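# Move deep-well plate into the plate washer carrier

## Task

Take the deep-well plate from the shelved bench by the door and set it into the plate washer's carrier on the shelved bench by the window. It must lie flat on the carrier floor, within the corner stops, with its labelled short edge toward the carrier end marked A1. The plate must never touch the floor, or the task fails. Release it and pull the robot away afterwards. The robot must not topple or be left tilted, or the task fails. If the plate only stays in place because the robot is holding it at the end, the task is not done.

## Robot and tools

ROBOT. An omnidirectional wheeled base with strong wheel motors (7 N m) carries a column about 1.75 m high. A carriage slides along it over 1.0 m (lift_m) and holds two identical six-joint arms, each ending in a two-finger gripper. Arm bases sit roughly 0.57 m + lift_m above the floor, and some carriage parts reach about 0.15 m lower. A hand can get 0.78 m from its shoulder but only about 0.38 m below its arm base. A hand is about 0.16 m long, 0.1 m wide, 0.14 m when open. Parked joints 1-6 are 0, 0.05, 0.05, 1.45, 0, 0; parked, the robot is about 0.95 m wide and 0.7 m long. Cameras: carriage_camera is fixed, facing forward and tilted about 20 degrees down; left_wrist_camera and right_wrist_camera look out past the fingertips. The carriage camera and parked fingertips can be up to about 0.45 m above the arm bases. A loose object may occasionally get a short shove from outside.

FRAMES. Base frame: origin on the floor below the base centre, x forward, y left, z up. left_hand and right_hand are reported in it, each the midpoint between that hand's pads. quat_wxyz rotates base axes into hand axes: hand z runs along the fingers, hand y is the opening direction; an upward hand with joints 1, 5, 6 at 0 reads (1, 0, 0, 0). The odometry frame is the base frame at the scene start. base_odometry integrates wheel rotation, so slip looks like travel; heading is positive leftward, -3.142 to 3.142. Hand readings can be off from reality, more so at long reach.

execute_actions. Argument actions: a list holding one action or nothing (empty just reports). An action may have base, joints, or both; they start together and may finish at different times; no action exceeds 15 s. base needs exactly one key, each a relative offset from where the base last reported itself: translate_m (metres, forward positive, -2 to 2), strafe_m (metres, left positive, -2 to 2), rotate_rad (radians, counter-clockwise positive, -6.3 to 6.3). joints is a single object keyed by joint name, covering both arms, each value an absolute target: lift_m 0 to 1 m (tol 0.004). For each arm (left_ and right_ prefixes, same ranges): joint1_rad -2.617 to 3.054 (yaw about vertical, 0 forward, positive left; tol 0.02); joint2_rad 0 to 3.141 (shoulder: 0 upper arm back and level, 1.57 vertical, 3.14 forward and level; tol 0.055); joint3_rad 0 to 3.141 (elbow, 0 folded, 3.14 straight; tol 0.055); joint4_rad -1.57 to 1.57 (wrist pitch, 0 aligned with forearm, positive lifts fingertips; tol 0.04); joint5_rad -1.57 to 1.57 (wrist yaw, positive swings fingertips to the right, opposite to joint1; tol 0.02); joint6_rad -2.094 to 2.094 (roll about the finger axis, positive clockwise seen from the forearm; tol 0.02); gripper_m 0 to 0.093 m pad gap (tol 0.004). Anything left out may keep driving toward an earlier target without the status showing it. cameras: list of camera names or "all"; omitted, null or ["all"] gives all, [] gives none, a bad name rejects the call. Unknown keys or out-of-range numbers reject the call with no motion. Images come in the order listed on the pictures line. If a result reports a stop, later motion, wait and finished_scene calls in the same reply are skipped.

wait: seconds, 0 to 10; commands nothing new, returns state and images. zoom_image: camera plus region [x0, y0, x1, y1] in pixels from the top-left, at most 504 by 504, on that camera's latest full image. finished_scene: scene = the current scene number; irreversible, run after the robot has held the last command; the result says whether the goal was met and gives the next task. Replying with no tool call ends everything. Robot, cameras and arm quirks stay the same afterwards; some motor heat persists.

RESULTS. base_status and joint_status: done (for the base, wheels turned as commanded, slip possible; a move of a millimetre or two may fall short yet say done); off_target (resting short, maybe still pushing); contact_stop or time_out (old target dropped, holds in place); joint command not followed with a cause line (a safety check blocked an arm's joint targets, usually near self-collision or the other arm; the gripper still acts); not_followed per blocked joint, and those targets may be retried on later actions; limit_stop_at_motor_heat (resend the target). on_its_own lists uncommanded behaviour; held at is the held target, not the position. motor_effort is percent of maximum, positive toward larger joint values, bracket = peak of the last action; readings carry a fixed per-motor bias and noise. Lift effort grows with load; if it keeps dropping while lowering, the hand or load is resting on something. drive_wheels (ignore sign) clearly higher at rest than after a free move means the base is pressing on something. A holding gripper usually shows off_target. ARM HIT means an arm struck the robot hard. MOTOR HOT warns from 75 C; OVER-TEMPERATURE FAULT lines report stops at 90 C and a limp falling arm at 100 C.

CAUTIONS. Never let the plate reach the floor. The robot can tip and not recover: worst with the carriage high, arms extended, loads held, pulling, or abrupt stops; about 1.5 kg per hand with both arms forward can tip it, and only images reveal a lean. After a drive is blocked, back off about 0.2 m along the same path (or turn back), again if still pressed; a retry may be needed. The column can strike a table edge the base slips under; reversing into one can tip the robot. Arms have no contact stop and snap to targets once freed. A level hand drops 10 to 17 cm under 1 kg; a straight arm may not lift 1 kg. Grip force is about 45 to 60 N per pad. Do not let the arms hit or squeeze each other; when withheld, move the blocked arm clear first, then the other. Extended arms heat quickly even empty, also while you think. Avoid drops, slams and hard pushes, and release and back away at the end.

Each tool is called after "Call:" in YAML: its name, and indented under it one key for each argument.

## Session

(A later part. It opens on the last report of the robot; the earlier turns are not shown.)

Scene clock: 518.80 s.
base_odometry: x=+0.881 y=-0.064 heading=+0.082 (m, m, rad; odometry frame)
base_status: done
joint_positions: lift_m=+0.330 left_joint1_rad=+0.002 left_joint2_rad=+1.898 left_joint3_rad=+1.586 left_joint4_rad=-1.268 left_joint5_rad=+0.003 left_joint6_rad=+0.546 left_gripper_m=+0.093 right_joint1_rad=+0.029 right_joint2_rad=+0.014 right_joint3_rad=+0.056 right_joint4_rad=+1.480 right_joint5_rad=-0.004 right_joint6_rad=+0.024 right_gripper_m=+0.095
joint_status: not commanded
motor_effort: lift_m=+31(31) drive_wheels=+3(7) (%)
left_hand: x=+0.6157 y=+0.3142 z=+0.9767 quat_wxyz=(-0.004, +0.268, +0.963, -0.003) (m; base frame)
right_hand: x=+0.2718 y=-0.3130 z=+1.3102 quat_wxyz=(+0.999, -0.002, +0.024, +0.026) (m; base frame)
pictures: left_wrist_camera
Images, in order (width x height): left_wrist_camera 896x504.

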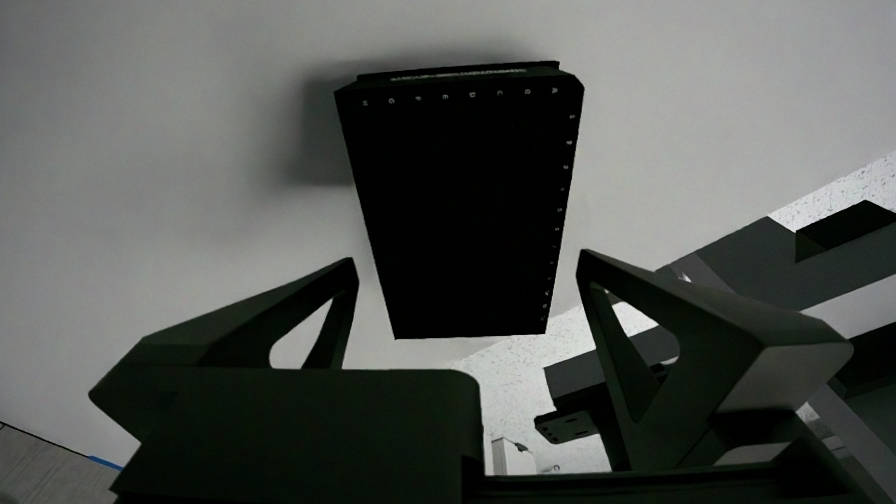

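Call:
execute_actions:
  actions:
    - {"joints": {"lift_m": 0.288}}
  cameras: ["carriage_camera", "left_wrist_camera"]

Scene clock: 537.87 s.
base_odometry: x=+0.881 y=-0.064 heading=+0.082 (m, m, rad; odometry frame)
base_status: not commanded
joint_positions: lift_m=+0.288 left_joint1_rad=+0.002 left_joint2_rad=+1.898 left_joint3_rad=+1.586 left_joint4_rad=-1.268 left_joint5_rad=+0.003 left_joint6_rad=+0.546 left_gripper_m=+0.093 right_joint1_rad=+0.029 right_joint2_rad=+0.014 right_joint3_rad=+0.056 right_joint4_rad=+1.481 right_joint5_rad=-0.004 right_joint6_rad=+0.024 right_gripper_m=+0.095
joint_status: all done
motor_effort: lift_m=+30(31) drive_wheels=+4(4) (%)
left_hand: x=+0.6156 y=+0.3142 z=+0.9347 quat_wxyz=(-0.005, +0.268, +0.963, -0.003) (m; base frame)
right_hand: x=+0.2716 y=-0.3130 z=+1.2683 quat_wxyz=(+0.999, -0.002, +0.024, +0.026) (m; base frame)
pictures: carriage_camera, left_wrist_camera
Images, in order (width x height): carriage_camera 896x504, left_wrist_camera 896x504.

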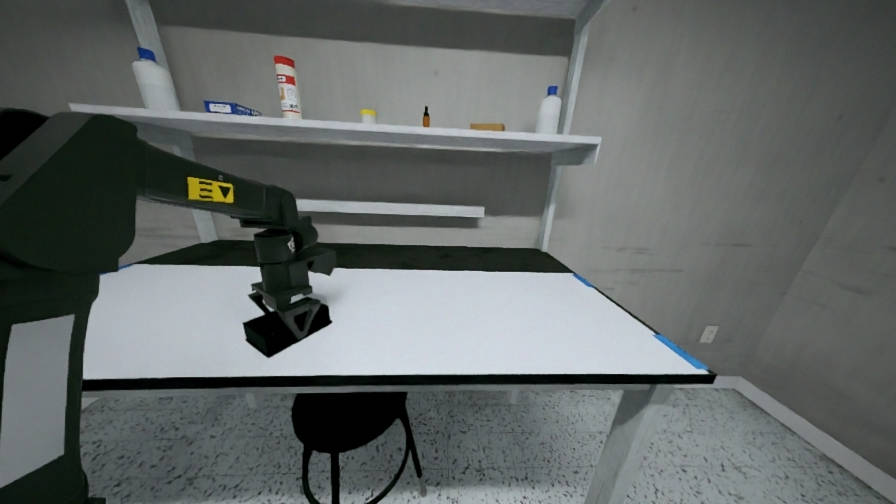

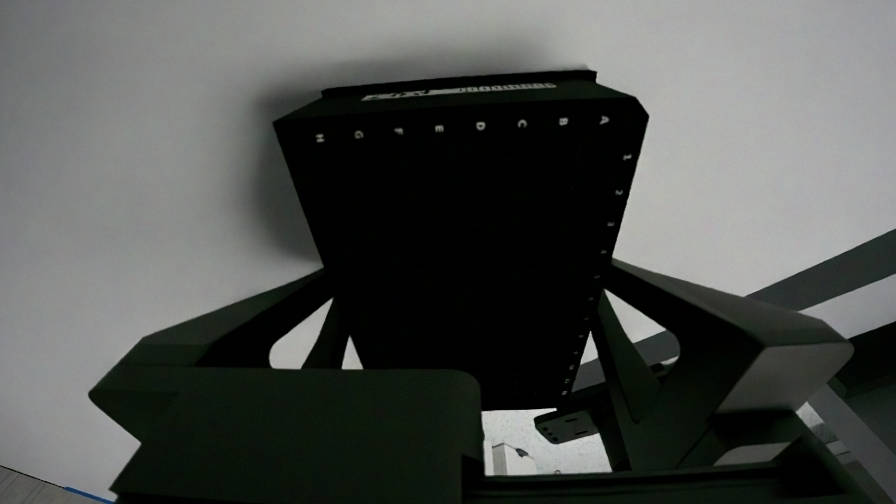

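Call:
zoom_image:
  camera: "carriage_camera"
  region: [225, 270, 350, 370]

Region (225, 270, 350, 370) of carriage_camera's 896x504 image, scaled by 4.032, with more detail than that image has; it fills the top 403 rows of this view, and the rest is white.

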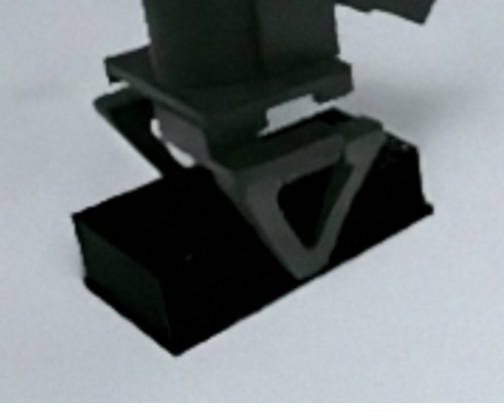

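Call:
execute_actions:
  actions:
    - {"joints": {"left_gripper_m": 0.07}}
  cameras: ["carriage_camera", "left_wrist_camera"]

Scene clock: 547.73 s.
base_odometry: x=+0.881 y=-0.064 heading=+0.082 (m, m, rad; odometry frame)
base_status: not commanded
joint_positions: lift_m=+0.288 left_joint1_rad=+0.002 left_joint2_rad=+1.898 left_joint3_rad=+1.586 left_joint4_rad=-1.268 left_joint5_rad=+0.003 left_joint6_rad=+0.546 left_gripper_m=+0.082 right_joint1_rad=+0.029 right_joint2_rad=+0.014 right_joint3_rad=+0.056 right_joint4_rad=+1.481 right_joint5_rad=-0.004 right_joint6_rad=+0.024 right_gripper_m=+0.095
joint_status: left_gripper_m off_target (ended at +0.082, target +0.070)
motor_effort: lift_m=+30(30) drive_wheels=+3(5) (%)
left_hand: x=+0.6156 y=+0.3142 z=+0.9347 quat_wxyz=(-0.005, +0.268, +0.963, -0.003) (m; base frame)
right_hand: x=+0.2716 y=-0.3130 z=+1.2683 quat_wxyz=(+0.999, -0.002, +0.024, +0.026) (m; base frame)
pictures: carriage_camera, left_wrist_camera
Images, in order (width x height): carriage_camera 896x504, left_wrist_camera 896x504.

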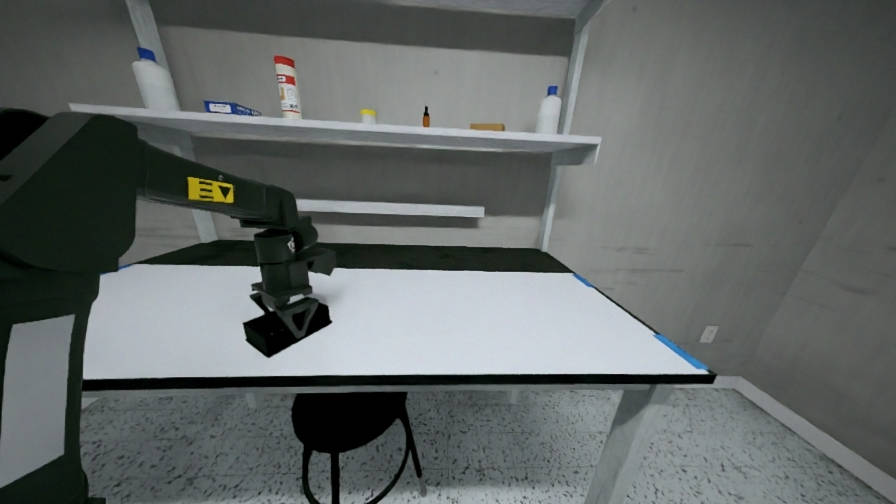

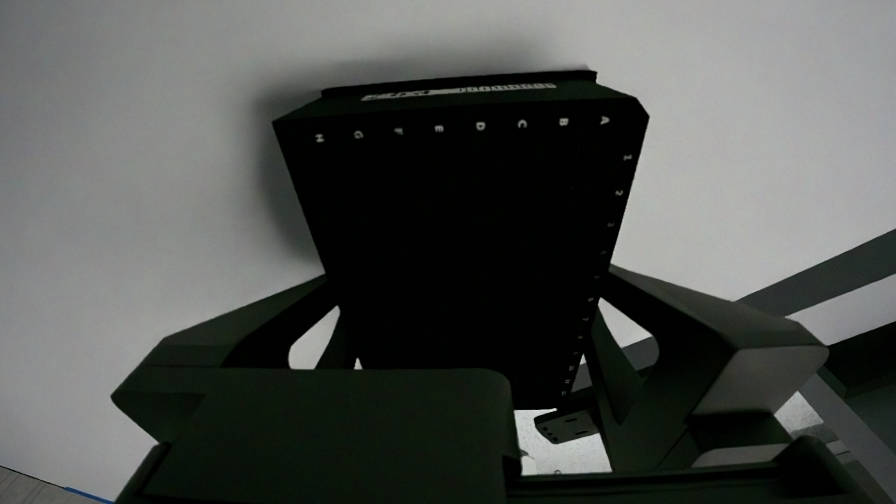

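Call:
execute_actions:
  actions:
    - {"joints": {"lift_m": 0.40}}
  cameras: ["carriage_camera", "left_wrist_camera"]

Scene clock: 552.57 s.
base_odometry: x=+0.881 y=-0.064 heading=+0.082 (m, m, rad; odometry frame)
base_status: not commanded
joint_positions: lift_m=+0.400 left_joint1_rad=+0.002 left_joint2_rad=+1.900 left_joint3_rad=+1.586 left_joint4_rad=-1.269 left_joint5_rad=+0.003 left_joint6_rad=+0.546 left_gripper_m=+0.082 right_joint1_rad=+0.029 right_joint2_rad=+0.014 right_joint3_rad=+0.056 right_joint4_rad=+1.480 right_joint5_rad=-0.004 right_joint6_rad=+0.024 right_gripper_m=+0.095
joint_status: all done
motor_effort: lift_m=+31(39) drive_wheels=+3(4) (%)
left_hand: x=+0.6155 y=+0.3142 z=+1.0460 quat_wxyz=(-0.005, +0.268, +0.963, -0.003) (m; base frame)
right_hand: x=+0.2718 y=-0.3130 z=+1.3802 quat_wxyz=(+0.999, -0.002, +0.024, +0.026) (m; base frame)
pictures: carriage_camera, left_wrist_camera
Images, in order (width x height): carriage_camera 896x504, left_wrist_camera 896x504.

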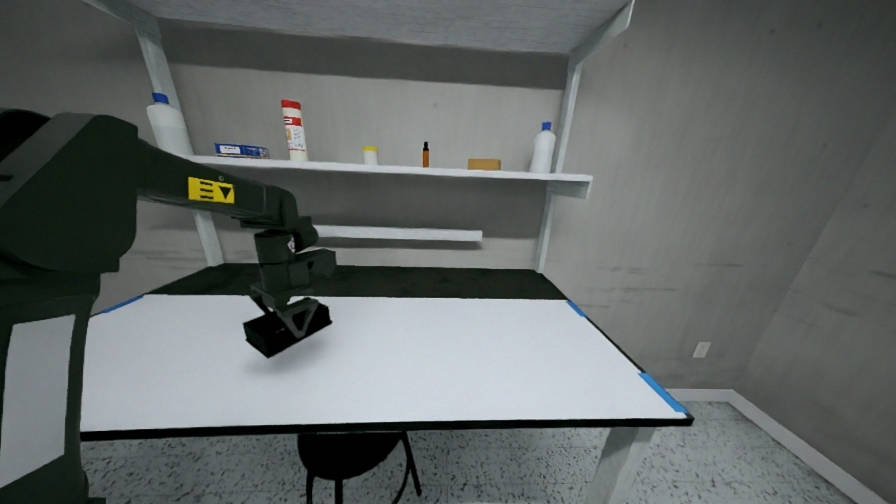

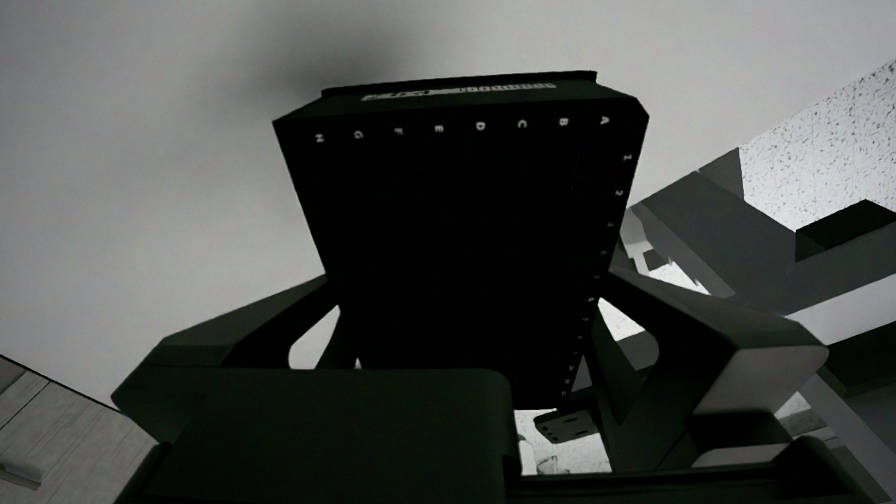

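Call:
execute_actions:
  actions:
    - {"base": {"translate_m": -1.5}}
  cameras: ["left_wrist_camera"]

Call:
execute_actions:
  actions:
    - {"base": {"rotate_rad": -3.14}}
  cameras: ["carriage_camera", "left_wrist_camera"]

Scene clock: 636.67 s.
base_odometry: x=-0.614 y=-0.186 heading=+0.082 (m, m, rad; odometry frame)
base_status: done
joint_positions: lift_m=+0.400 left_joint1_rad=+0.002 left_joint2_rad=+1.900 left_joint3_rad=+1.586 left_joint4_rad=-1.268 left_joint5_rad=+0.003 left_joint6_rad=+0.546 left_gripper_m=+0.082 right_joint1_rad=+0.029 right_joint2_rad=+0.014 right_joint3_rad=+0.056 right_joint4_rad=+1.480 right_joint5_rad=-0.004 right_joint6_rad=+0.024 right_gripper_m=+0.095
joint_status: not commanded
motor_effort: lift_m=+31(31) drive_wheels=-3(17) (%)
left_hand: x=+0.6157 y=+0.3142 z=+1.0460 quat_wxyz=(-0.005, +0.268, +0.963, -0.003) (m; base frame)
right_hand: x=+0.2718 y=-0.3130 z=+1.3802 quat_wxyz=(+0.999, -0.002, +0.024, +0.026) (m; base frame)
pictures: left_wrist_camera
Images, in order (width x height): left_wrist_camera 896x504.

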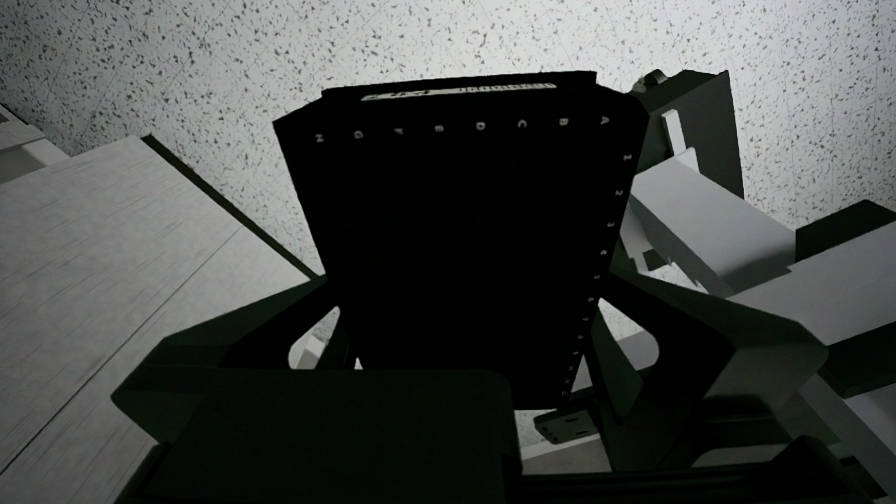

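Scene clock: 640.93 s.
base_odometry: x=-0.614 y=-0.186 heading=-3.058 (m, m, rad; odometry frame)
base_status: done
joint_positions: lift_m=+0.400 left_joint1_rad=+0.002 left_joint2_rad=+1.900 left_joint3_rad=+1.586 left_joint4_rad=-1.256 left_joint5_rad=+0.002 left_joint6_rad=+0.546 left_gripper_m=+0.082 right_joint1_rad=+0.029 right_joint2_rad=+0.014 right_joint3_rad=+0.056 right_joint4_rad=+1.477 right_joint5_rad=-0.004 right_joint6_rad=+0.024 right_gripper_m=+0.095
joint_status: not commanded
motor_effort: lift_m=+31(31) drive_wheels=+13(29) (%)
left_hand: x=+0.6187 y=+0.3144 z=+1.0460 quat_wxyz=(+0.001, +0.268, +0.963, -0.001) (m; base frame)
right_hand: x=+0.2727 y=-0.3129 z=+1.3801 quat_wxyz=(+0.999, -0.002, +0.026, +0.026) (m; base frame)
pictures: carriage_camera, left_wrist_camera
Images, in order (width x height): carriage_camera 896x504, left_wrist_camera 896x504.

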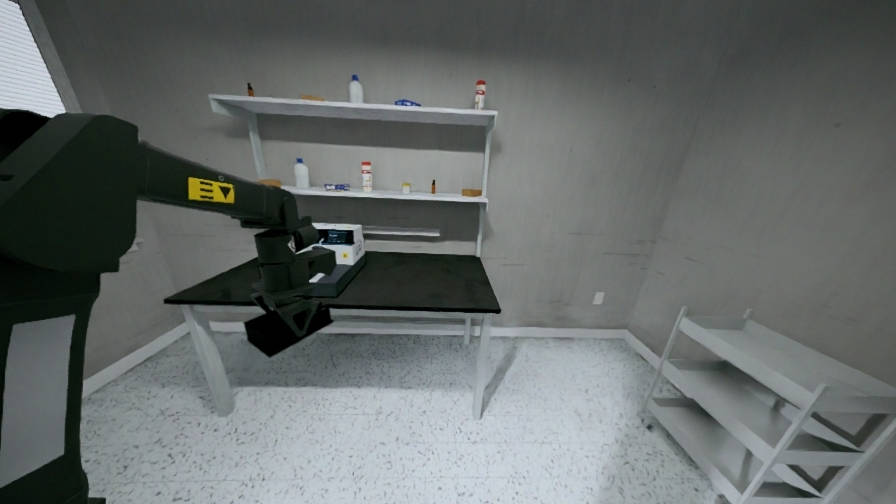

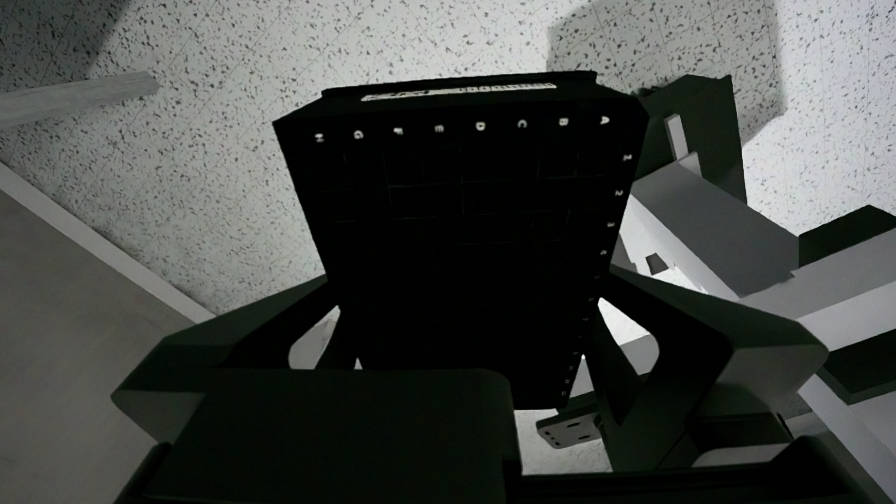

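Call:
execute_actions:
  actions:
    - {"base": {"strafe_m": 0.36}}
  cameras: ["carriage_camera"]

Scene clock: 666.93 s.
base_odometry: x=-0.585 y=-0.545 heading=-3.059 (m, m, rad; odometry frame)
base_status: done
joint_positions: lift_m=+0.400 left_joint1_rad=+0.002 left_joint2_rad=+1.900 left_joint3_rad=+1.586 left_joint4_rad=-1.260 left_joint5_rad=+0.002 left_joint6_rad=+0.546 left_gripper_m=+0.082 right_joint1_rad=+0.029 right_joint2_rad=+0.014 right_joint3_rad=+0.056 right_joint4_rad=+1.477 right_joint5_rad=-0.004 right_joint6_rad=+0.024 right_gripper_m=+0.095
joint_status: not commanded
motor_effort: lift_m=+31(31) drive_wheels=-10(27) (%)
left_hand: x=+0.6177 y=+0.3144 z=+1.0460 quat_wxyz=(-0.001, +0.268, +0.963, -0.002) (m; base frame)
right_hand: x=+0.2726 y=-0.3129 z=+1.3801 quat_wxyz=(+0.999, -0.002, +0.026, +0.026) (m; base frame)
pictures: carriage_camera
Images, in order (width x height): carriage_camera 896x504.

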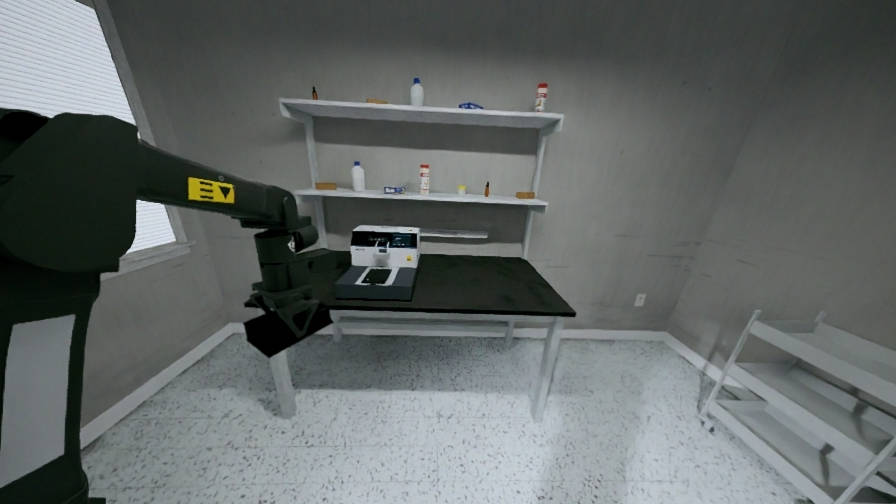

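Call:
zoom_image:
  camera: "carriage_camera"
  region: [325, 220, 435, 310]

Region (325, 220, 435, 310) of carriage_camera's 896x504 image, scaled by 4.582, with more detail than that image has; it fills the top 412 rows of this view, and the rest is white.

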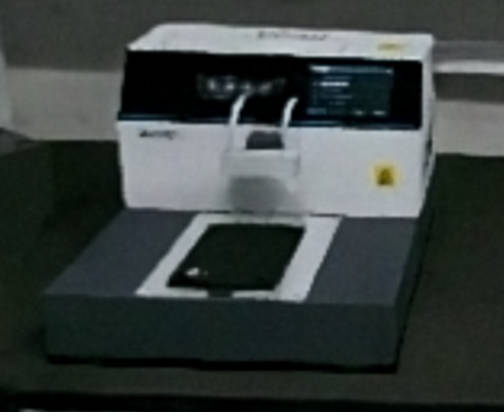

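Call:
zoom_image:
  camera: "carriage_camera"
  region: [350, 240, 405, 292]

Region (350, 240, 405, 292) of carriage_camera's 896x504 image, scaled by 9.164, with more detail than that image has; it fills the top 477 rows of this view, and the rest is white.

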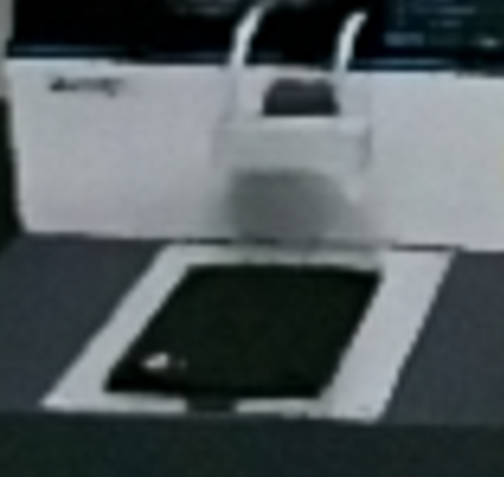

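Call:
execute_actions:
  actions:
    - {"base": {"rotate_rad": -0.62}, "joints": {"lift_m": 0.5, "left_joint1_rad": -0.55, "left_joint2_rad": 2.404, "left_joint3_rad": 1.54, "left_joint4_rad": -0.706, "left_joint5_rad": 0, "left_joint6_rad": 1.94}}
  cameras: ["carriage_camera", "left_wrist_camera"]

Scene clock: 789.07 s.
base_odometry: x=-0.585 y=-0.545 heading=+2.604 (m, m, rad; odometry frame)
base_status: done
joint_positions: lift_m=+0.500 left_joint1_rad=-0.553 left_joint2_rad=+2.408 left_joint3_rad=+1.564 left_joint4_rad=-0.704 left_joint5_rad=-0.001 left_joint6_rad=+1.935 left_gripper_m=+0.082 right_joint1_rad=+0.029 right_joint2_rad=+0.014 right_joint3_rad=+0.056 right_joint4_rad=+1.478 right_joint5_rad=-0.004 right_joint6_rad=+0.024 right_gripper_m=+0.095
joint_status: all done
motor_effort: lift_m=+33(38) drive_wheels=+15(23) (%)
left_hand: x=+0.6270 y=+0.0884 z=+0.9483 quat_wxyz=(+0.008, +0.947, +0.321, +0.008) (m; base frame)
right_hand: x=+0.2723 y=-0.3130 z=+1.4800 quat_wxyz=(+0.999, -0.002, +0.025, +0.026) (m; base frame)
pictures: carriage_camera, left_wrist_camera
Images, in order (width x height): carriage_camera 896x504, left_wrist_camera 896x504.

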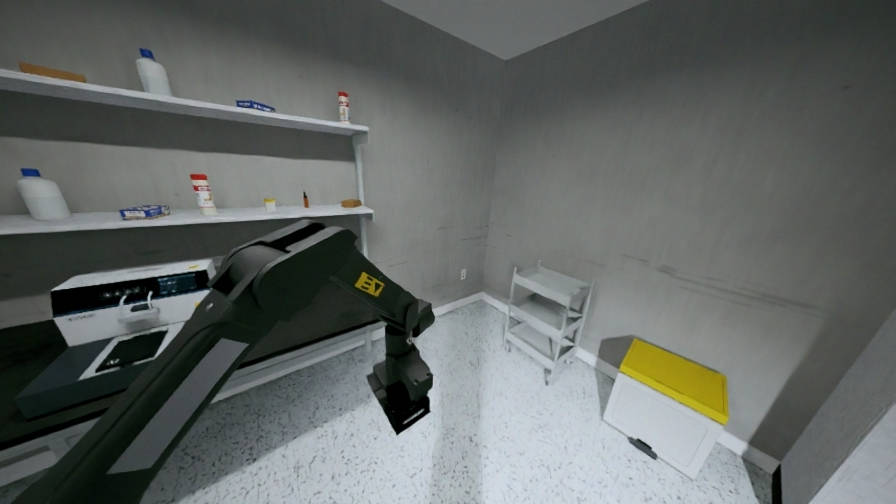

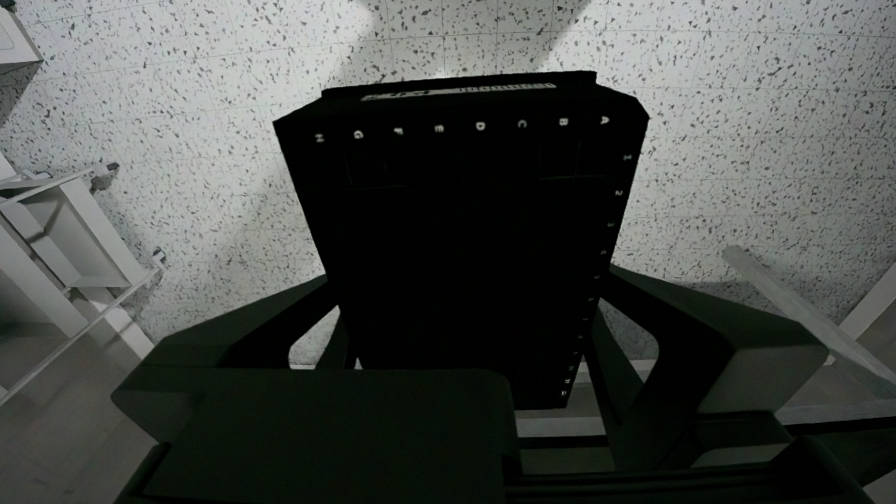

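Call:
zoom_image:
  camera: "carriage_camera"
  region: [10, 255, 230, 425]

Region (10, 255, 230, 425) of carriage_camera's 896x504 image, scaled by 2.291, with more detail than that image has; it fills the top 389 rows of this view, and the rest is white.

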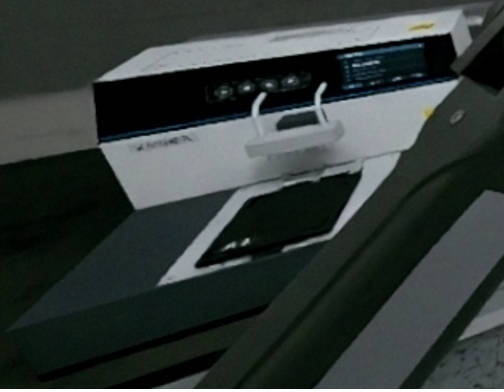

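Call:
execute_actions:
  actions:
    - {"base": {"translate_m": 0.23}}
  cameras: []

Call:
execute_actions:
  actions:
    - {"base": {"strafe_m": 0.85}}
  cameras: ["carriage_camera", "left_wrist_camera"]

Scene clock: 809.03 s.
base_odometry: x=-0.782 y=-0.427 heading=+2.603 (m, m, rad; odometry frame)
base_status: done
joint_positions: lift_m=+0.500 left_joint1_rad=-0.553 left_joint2_rad=+2.408 left_joint3_rad=+1.564 left_joint4_rad=-0.705 left_joint5_rad=-0.001 left_joint6_rad=+1.935 left_gripper_m=+0.082 right_joint1_rad=+0.029 right_joint2_rad=+0.014 right_joint3_rad=+0.056 right_joint4_rad=+1.479 right_joint5_rad=-0.004 right_joint6_rad=+0.024 right_gripper_m=+0.095
joint_status: not commanded
motor_effort: lift_m=+33(33) drive_wheels=-13(27) (%)
left_hand: x=+0.6267 y=+0.0886 z=+0.9483 quat_wxyz=(+0.008, +0.947, +0.321, +0.007) (m; base frame)
right_hand: x=+0.2722 y=-0.3130 z=+1.4800 quat_wxyz=(+0.999, -0.002, +0.025, +0.026) (m; base frame)
pictures: none
No camera images: the call's "cameras" was empty. Leave "cameras" out to get every camera's image.

Scene clock: 813.00 s.
base_odometry: x=-1.219 y=-1.156 heading=+2.603 (m, m, rad; odometry frame)
base_status: done
joint_positions: lift_m=+0.500 left_joint1_rad=-0.553 left_joint2_rad=+2.408 left_joint3_rad=+1.564 left_joint4_rad=-0.703 left_joint5_rad=-0.001 left_joint6_rad=+1.935 left_gripper_m=+0.082 right_joint1_rad=+0.029 right_joint2_rad=+0.014 right_joint3_rad=+0.056 right_joint4_rad=+1.481 right_joint5_rad=-0.003 right_joint6_rad=+0.024 right_gripper_m=+0.095
joint_status: not commanded
motor_effort: lift_m=+33(33) drive_wheels=-3(20) (%)
left_hand: x=+0.6273 y=+0.0887 z=+0.9483 quat_wxyz=(+0.009, +0.947, +0.321, +0.008) (m; base frame)
right_hand: x=+0.2717 y=-0.3130 z=+1.4801 quat_wxyz=(+0.999, -0.002, +0.024, +0.026) (m; base frame)
pictures: carriage_camera, left_wrist_camera
Images, in order (width x height): carriage_camera 896x504, left_wrist_camera 896x504.

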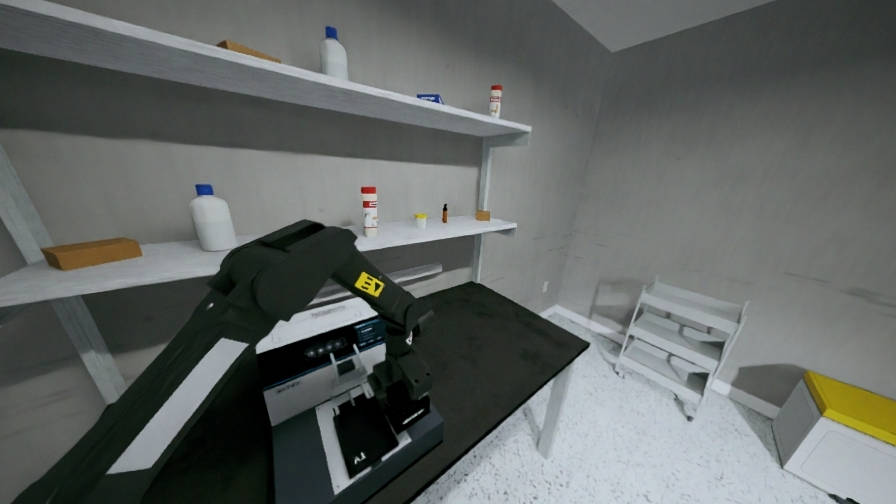

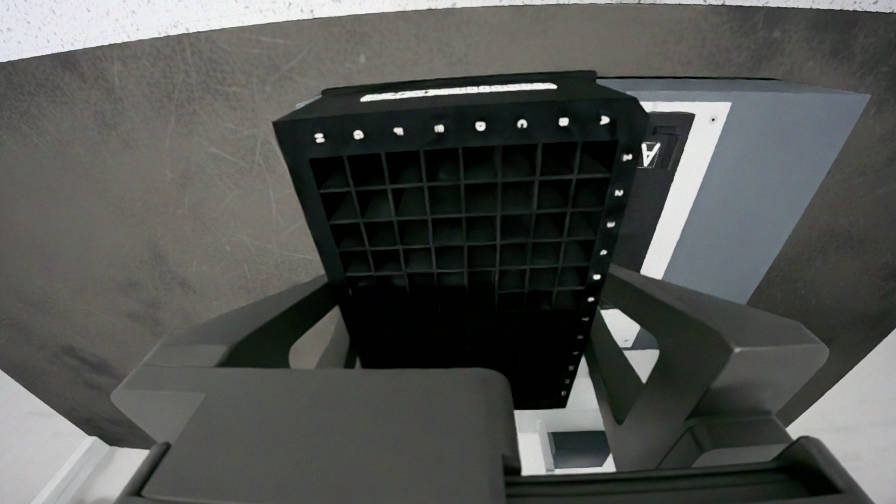

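Call:
zoom_image:
  camera: "carriage_camera"
  region: [250, 320, 470, 504]

Call:
zoom_image:
  camera: "left_wrist_camera"
  region: [560, 50, 896, 360]

Region (250, 320, 470, 504) of carriage_camera's 896x504 image, scaled by 2.291, with more detail than that image has; it fills the top 422 rows of this view, and the rest is white.

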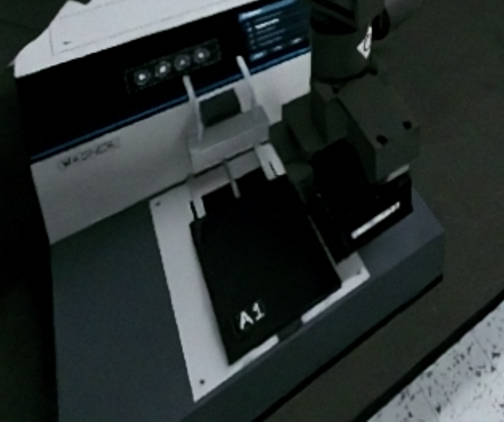

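Region (560, 50, 896, 360) of left_wrist_camera's 896x504 image, scaled by 1.500, with more detail than that image has; it fills the top 465 rows of this view, and the rest is white.

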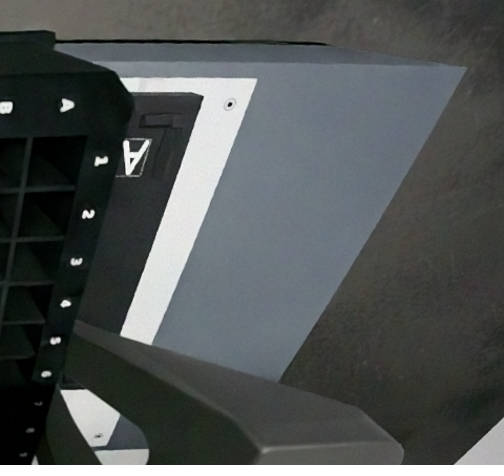

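Call:
execute_actions:
  actions:
    - {"base": {"strafe_m": 0.105}}
  cameras: []

Call:
execute_actions:
  actions:
    - {"base": {"translate_m": -0.036}, "joints": {"lift_m": 0.46}}
  cameras: ["carriage_camera", "left_wrist_camera"]

Scene clock: 859.80 s.
base_odometry: x=-1.273 y=-1.246 heading=+2.602 (m, m, rad; odometry frame)
base_status: done
joint_positions: lift_m=+0.500 left_joint1_rad=-0.552 left_joint2_rad=+2.408 left_joint3_rad=+1.564 left_joint4_rad=-0.704 left_joint5_rad=+0.019 left_joint6_rad=+1.944 left_gripper_m=+0.082 right_joint1_rad=+0.029 right_joint2_rad=+0.014 right_joint3_rad=+0.056 right_joint4_rad=+1.481 right_joint5_rad=-0.003 right_joint6_rad=+0.024 right_gripper_m=+0.095
joint_status: not commanded
motor_effort: lift_m=+33(33) drive_wheels=-1(14) (%)
left_hand: x=+0.6255 y=+0.0860 z=+0.9484 quat_wxyz=(+0.015, +0.948, +0.317, +0.000) (m; base frame)
right_hand: x=+0.2716 y=-0.3130 z=+1.4801 quat_wxyz=(+0.999, -0.002, +0.024, +0.026) (m; base frame)
pictures: none
No camera images: the call's "cameras" was empty. Leave "cameras" out to get every camera's image.

Scene clock: 860.87 s.
base_odometry: x=-1.242 y=-1.265 heading=+2.603 (m, m, rad; odometry frame)
base_status: done
joint_positions: lift_m=+0.460 left_joint1_rad=-0.552 left_joint2_rad=+2.410 left_joint3_rad=+1.557 left_joint4_rad=-0.705 left_joint5_rad=+0.008 left_joint6_rad=+1.944 left_gripper_m=+0.082 right_joint1_rad=+0.029 right_joint2_rad=+0.014 right_joint3_rad=+0.056 right_joint4_rad=+1.482 right_joint5_rad=-0.003 right_joint6_rad=+0.024 right_gripper_m=+0.095
joint_status: all done
motor_effort: lift_m=+31(31) drive_wheels=-1(12) (%)
left_hand: x=+0.6238 y=+0.0892 z=+0.9063 quat_wxyz=(+0.008, +0.948, +0.317, +0.001) (m; base frame)
right_hand: x=+0.2715 y=-0.3130 z=+1.4402 quat_wxyz=(+0.999, -0.002, +0.024, +0.026) (m; base frame)
pictures: carriage_camera, left_wrist_camera
Images, in order (width x height): carriage_camera 896x504, left_wrist_camera 896x504.

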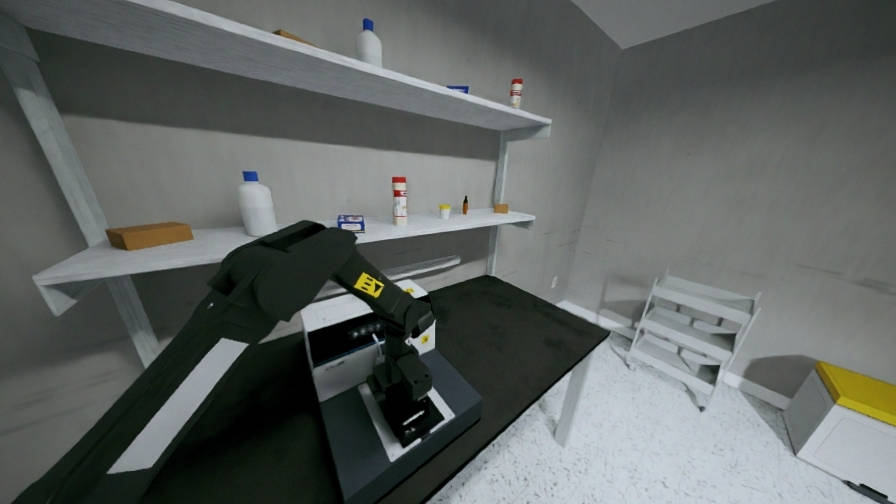

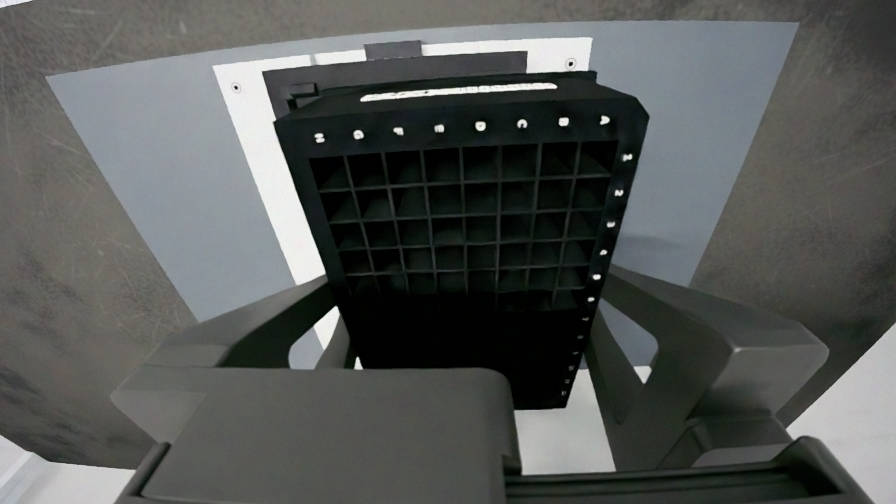

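Call:
zoom_image:
  camera: "left_wrist_camera"
  region: [200, 20, 660, 200]

Call:
zoom_image:
  camera: "carriage_camera"
  region: [300, 300, 500, 480]

Region (200, 20, 660, 200) of left_wrist_camera's 896x504 image, scaled by 1.096, with more detail than that image has; it fills the top 197 rows of this view, and the rest is white.

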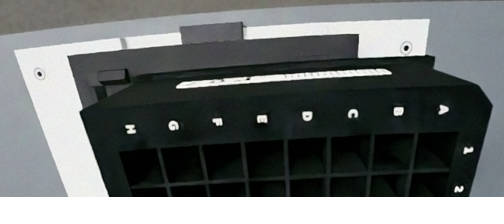

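Region (300, 300, 500, 480) of carriage_camera's 896x504 image, scaled by 2.520, with more detail than that image has; it fills the top 454 rows of this view, and the rest is white.

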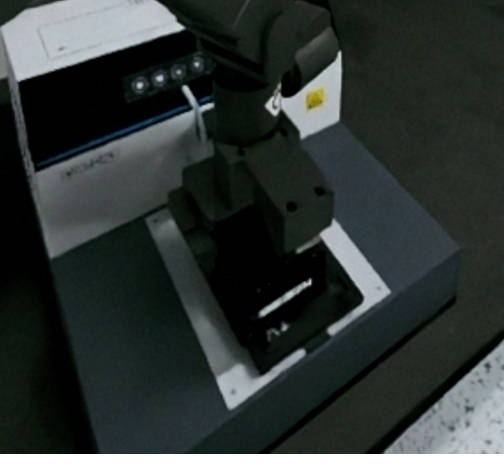

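Call:
zoom_image:
  camera: "left_wrist_camera"
  region: [250, 30, 430, 140]

Region (250, 30, 430, 140) of left_wrist_camera's 896x504 image, scaled by 2.800, with more detail than that image has.

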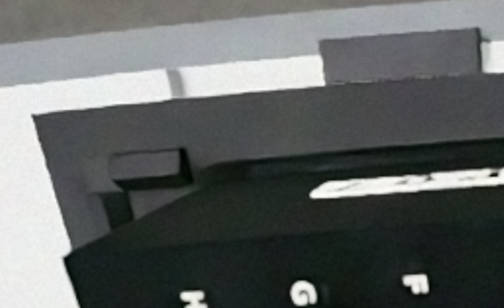

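Call:
execute_actions:
  actions:
    - {"base": {"strafe_m": -0.02}}
  cameras: []

Call:
execute_actions:
  actions:
    - {"base": {"translate_m": 0.0215}, "joints": {"lift_m": 0.44}}
  cameras: ["carriage_camera", "left_wrist_camera"]

Scene clock: 917.20 s.
MOTOR HOT: a motor of the left arm reached 75 °C. Now the hottest motor of the left arm, joint 2 (shoulder), reports 77 °C. The controller's stop level is 90 °C. To cool a motor, set the load down, stop pushing, or move to a pose that needs little force.
base_odometry: x=-1.232 y=-1.248 heading=+2.603 (m, m, rad; odometry frame)
base_status: done
joint_positions: lift_m=+0.460 left_joint1_rad=-0.551 left_joint2_rad=+2.410 left_joint3_rad=+1.557 left_joint4_rad=-0.705 left_joint5_rad=+0.006 left_joint6_rad=+1.944 left_gripper_m=+0.082 right_joint1_rad=+0.029 right_joint2_rad=+0.014 right_joint3_rad=+0.056 right_joint4_rad=+1.482 right_joint5_rad=-0.004 right_joint6_rad=+0.024 right_gripper_m=+0.095
joint_status: not commanded
motor_effort: lift_m=+31(31) drive_wheels=+4(7) (%)
left_hand: x=+0.6242 y=+0.0900 z=+0.9063 quat_wxyz=(+0.007, +0.948, +0.318, +0.002) (m; base frame)
right_hand: x=+0.2715 y=-0.3130 z=+1.4402 quat_wxyz=(+0.999, -0.002, +0.024, +0.026) (m; base frame)
pictures: none
No camera images: the call's "cameras" was empty. Leave "cameras" out to get every camera's image.

Scene clock: 918.10 s.
MOTOR HOT: still on. Now the hottest motor of the left arm, joint 2 (shoulder), reports 77 °C; the controller's stop level is 90 °C.
base_odometry: x=-1.250 y=-1.237 heading=+2.602 (m, m, rad; odometry frame)
base_status: done
joint_positions: lift_m=+0.440 left_joint1_rad=-0.551 left_joint2_rad=+2.409 left_joint3_rad=+1.557 left_joint4_rad=-0.705 left_joint5_rad=+0.004 left_joint6_rad=+1.944 left_gripper_m=+0.082 right_joint1_rad=+0.029 right_joint2_rad=+0.014 right_joint3_rad=+0.056 right_joint4_rad=+1.481 right_joint5_rad=-0.004 right_joint6_rad=+0.024 right_gripper_m=+0.095
joint_status: all done
motor_effort: lift_m=+31(32) drive_wheels=+8(10) (%)
left_hand: x=+0.6246 y=+0.0901 z=+0.8866 quat_wxyz=(+0.007, +0.948, +0.318, +0.003) (m; base frame)
right_hand: x=+0.2717 y=-0.3130 z=+1.4202 quat_wxyz=(+0.999, -0.002, +0.024, +0.026) (m; base frame)
pictures: carriage_camera, left_wrist_camera
Images, in order (width x height): carriage_camera 896x504, left_wrist_camera 896x504.

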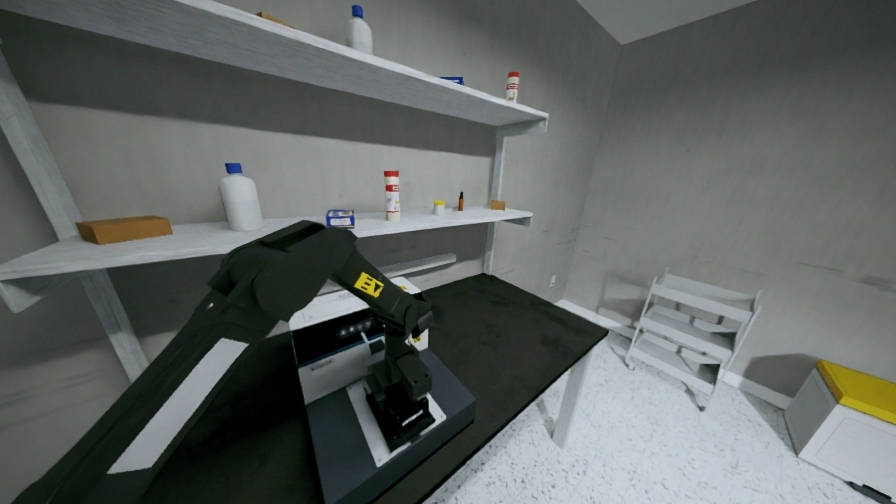

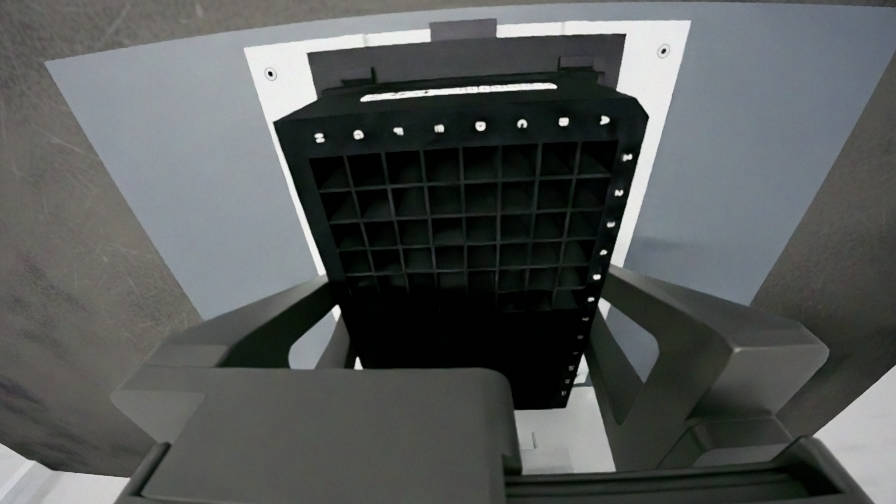

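Call:
zoom_image:
  camera: "left_wrist_camera"
  region: [290, 20, 650, 130]

Region (290, 20, 650, 130) of left_wrist_camera's 896x504 image, scaled by 1.400, with more detail than that image has; it fills the top 154 rows of this view, and the rest is white.

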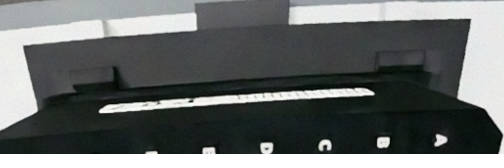

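Call:
execute_actions:
  actions:
    - {"base": {"strafe_m": 0.004}, "joints": {"lift_m": 0.425}}
  cameras: ["left_wrist_camera"]

Call:
zoom_image:
  camera: "left_wrist_camera"
  region: [270, 0, 670, 130]

Scene clock: 930.33 s.
MOTOR HOT: still on. Now the hottest motor of the left arm, joint 2 (shoulder), reports 78 °C; the controller's stop level is 90 °C.
base_odometry: x=-1.252 y=-1.241 heading=+2.602 (m, m, rad; odometry frame)
base_status: done
joint_positions: lift_m=+0.425 left_joint1_rad=-0.551 left_joint2_rad=+2.398 left_joint3_rad=+1.557 left_joint4_rad=-0.713 left_joint5_rad=+0.008 left_joint6_rad=+1.945 left_gripper_m=+0.082 right_joint1_rad=+0.029 right_joint2_rad=+0.014 right_joint3_rad=+0.056 right_joint4_rad=+1.481 right_joint5_rad=-0.004 right_joint6_rad=+0.024 right_gripper_m=+0.095
joint_status: all done
motor_effort: lift_m=+29(30) drive_wheels=+6(11) (%)
left_hand: x=+0.6244 y=+0.0894 z=+0.8761 quat_wxyz=(+0.009, +0.948, +0.317, +0.002) (m; base frame)
right_hand: x=+0.2717 y=-0.3130 z=+1.4054 quat_wxyz=(+0.999, -0.002, +0.024, +0.026) (m; base frame)
pictures: left_wrist_camera
Images, in order (width x height): left_wrist_camera 896x504.

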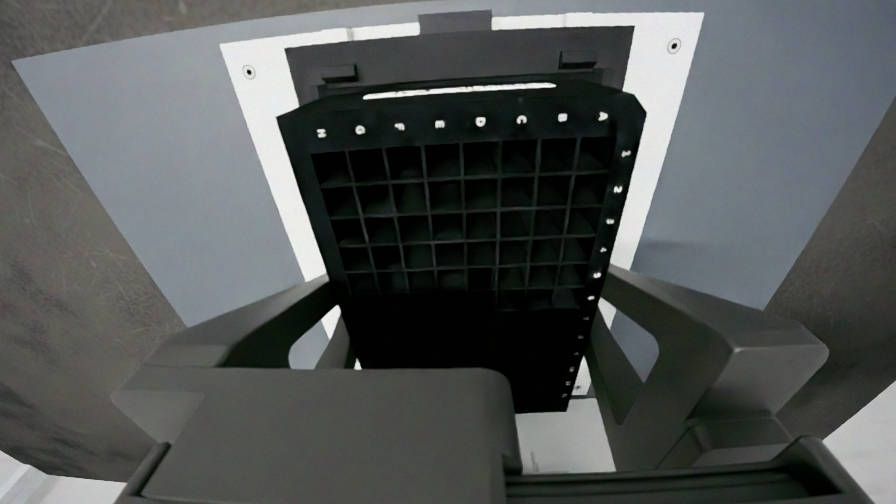

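Region (270, 0, 670, 130) of left_wrist_camera's 896x504 image, scaled by 1.260, with more detail than that image has; it fills the top 164 rows of this view, and the rest is white.

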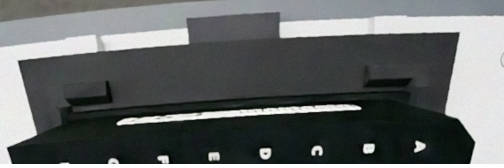

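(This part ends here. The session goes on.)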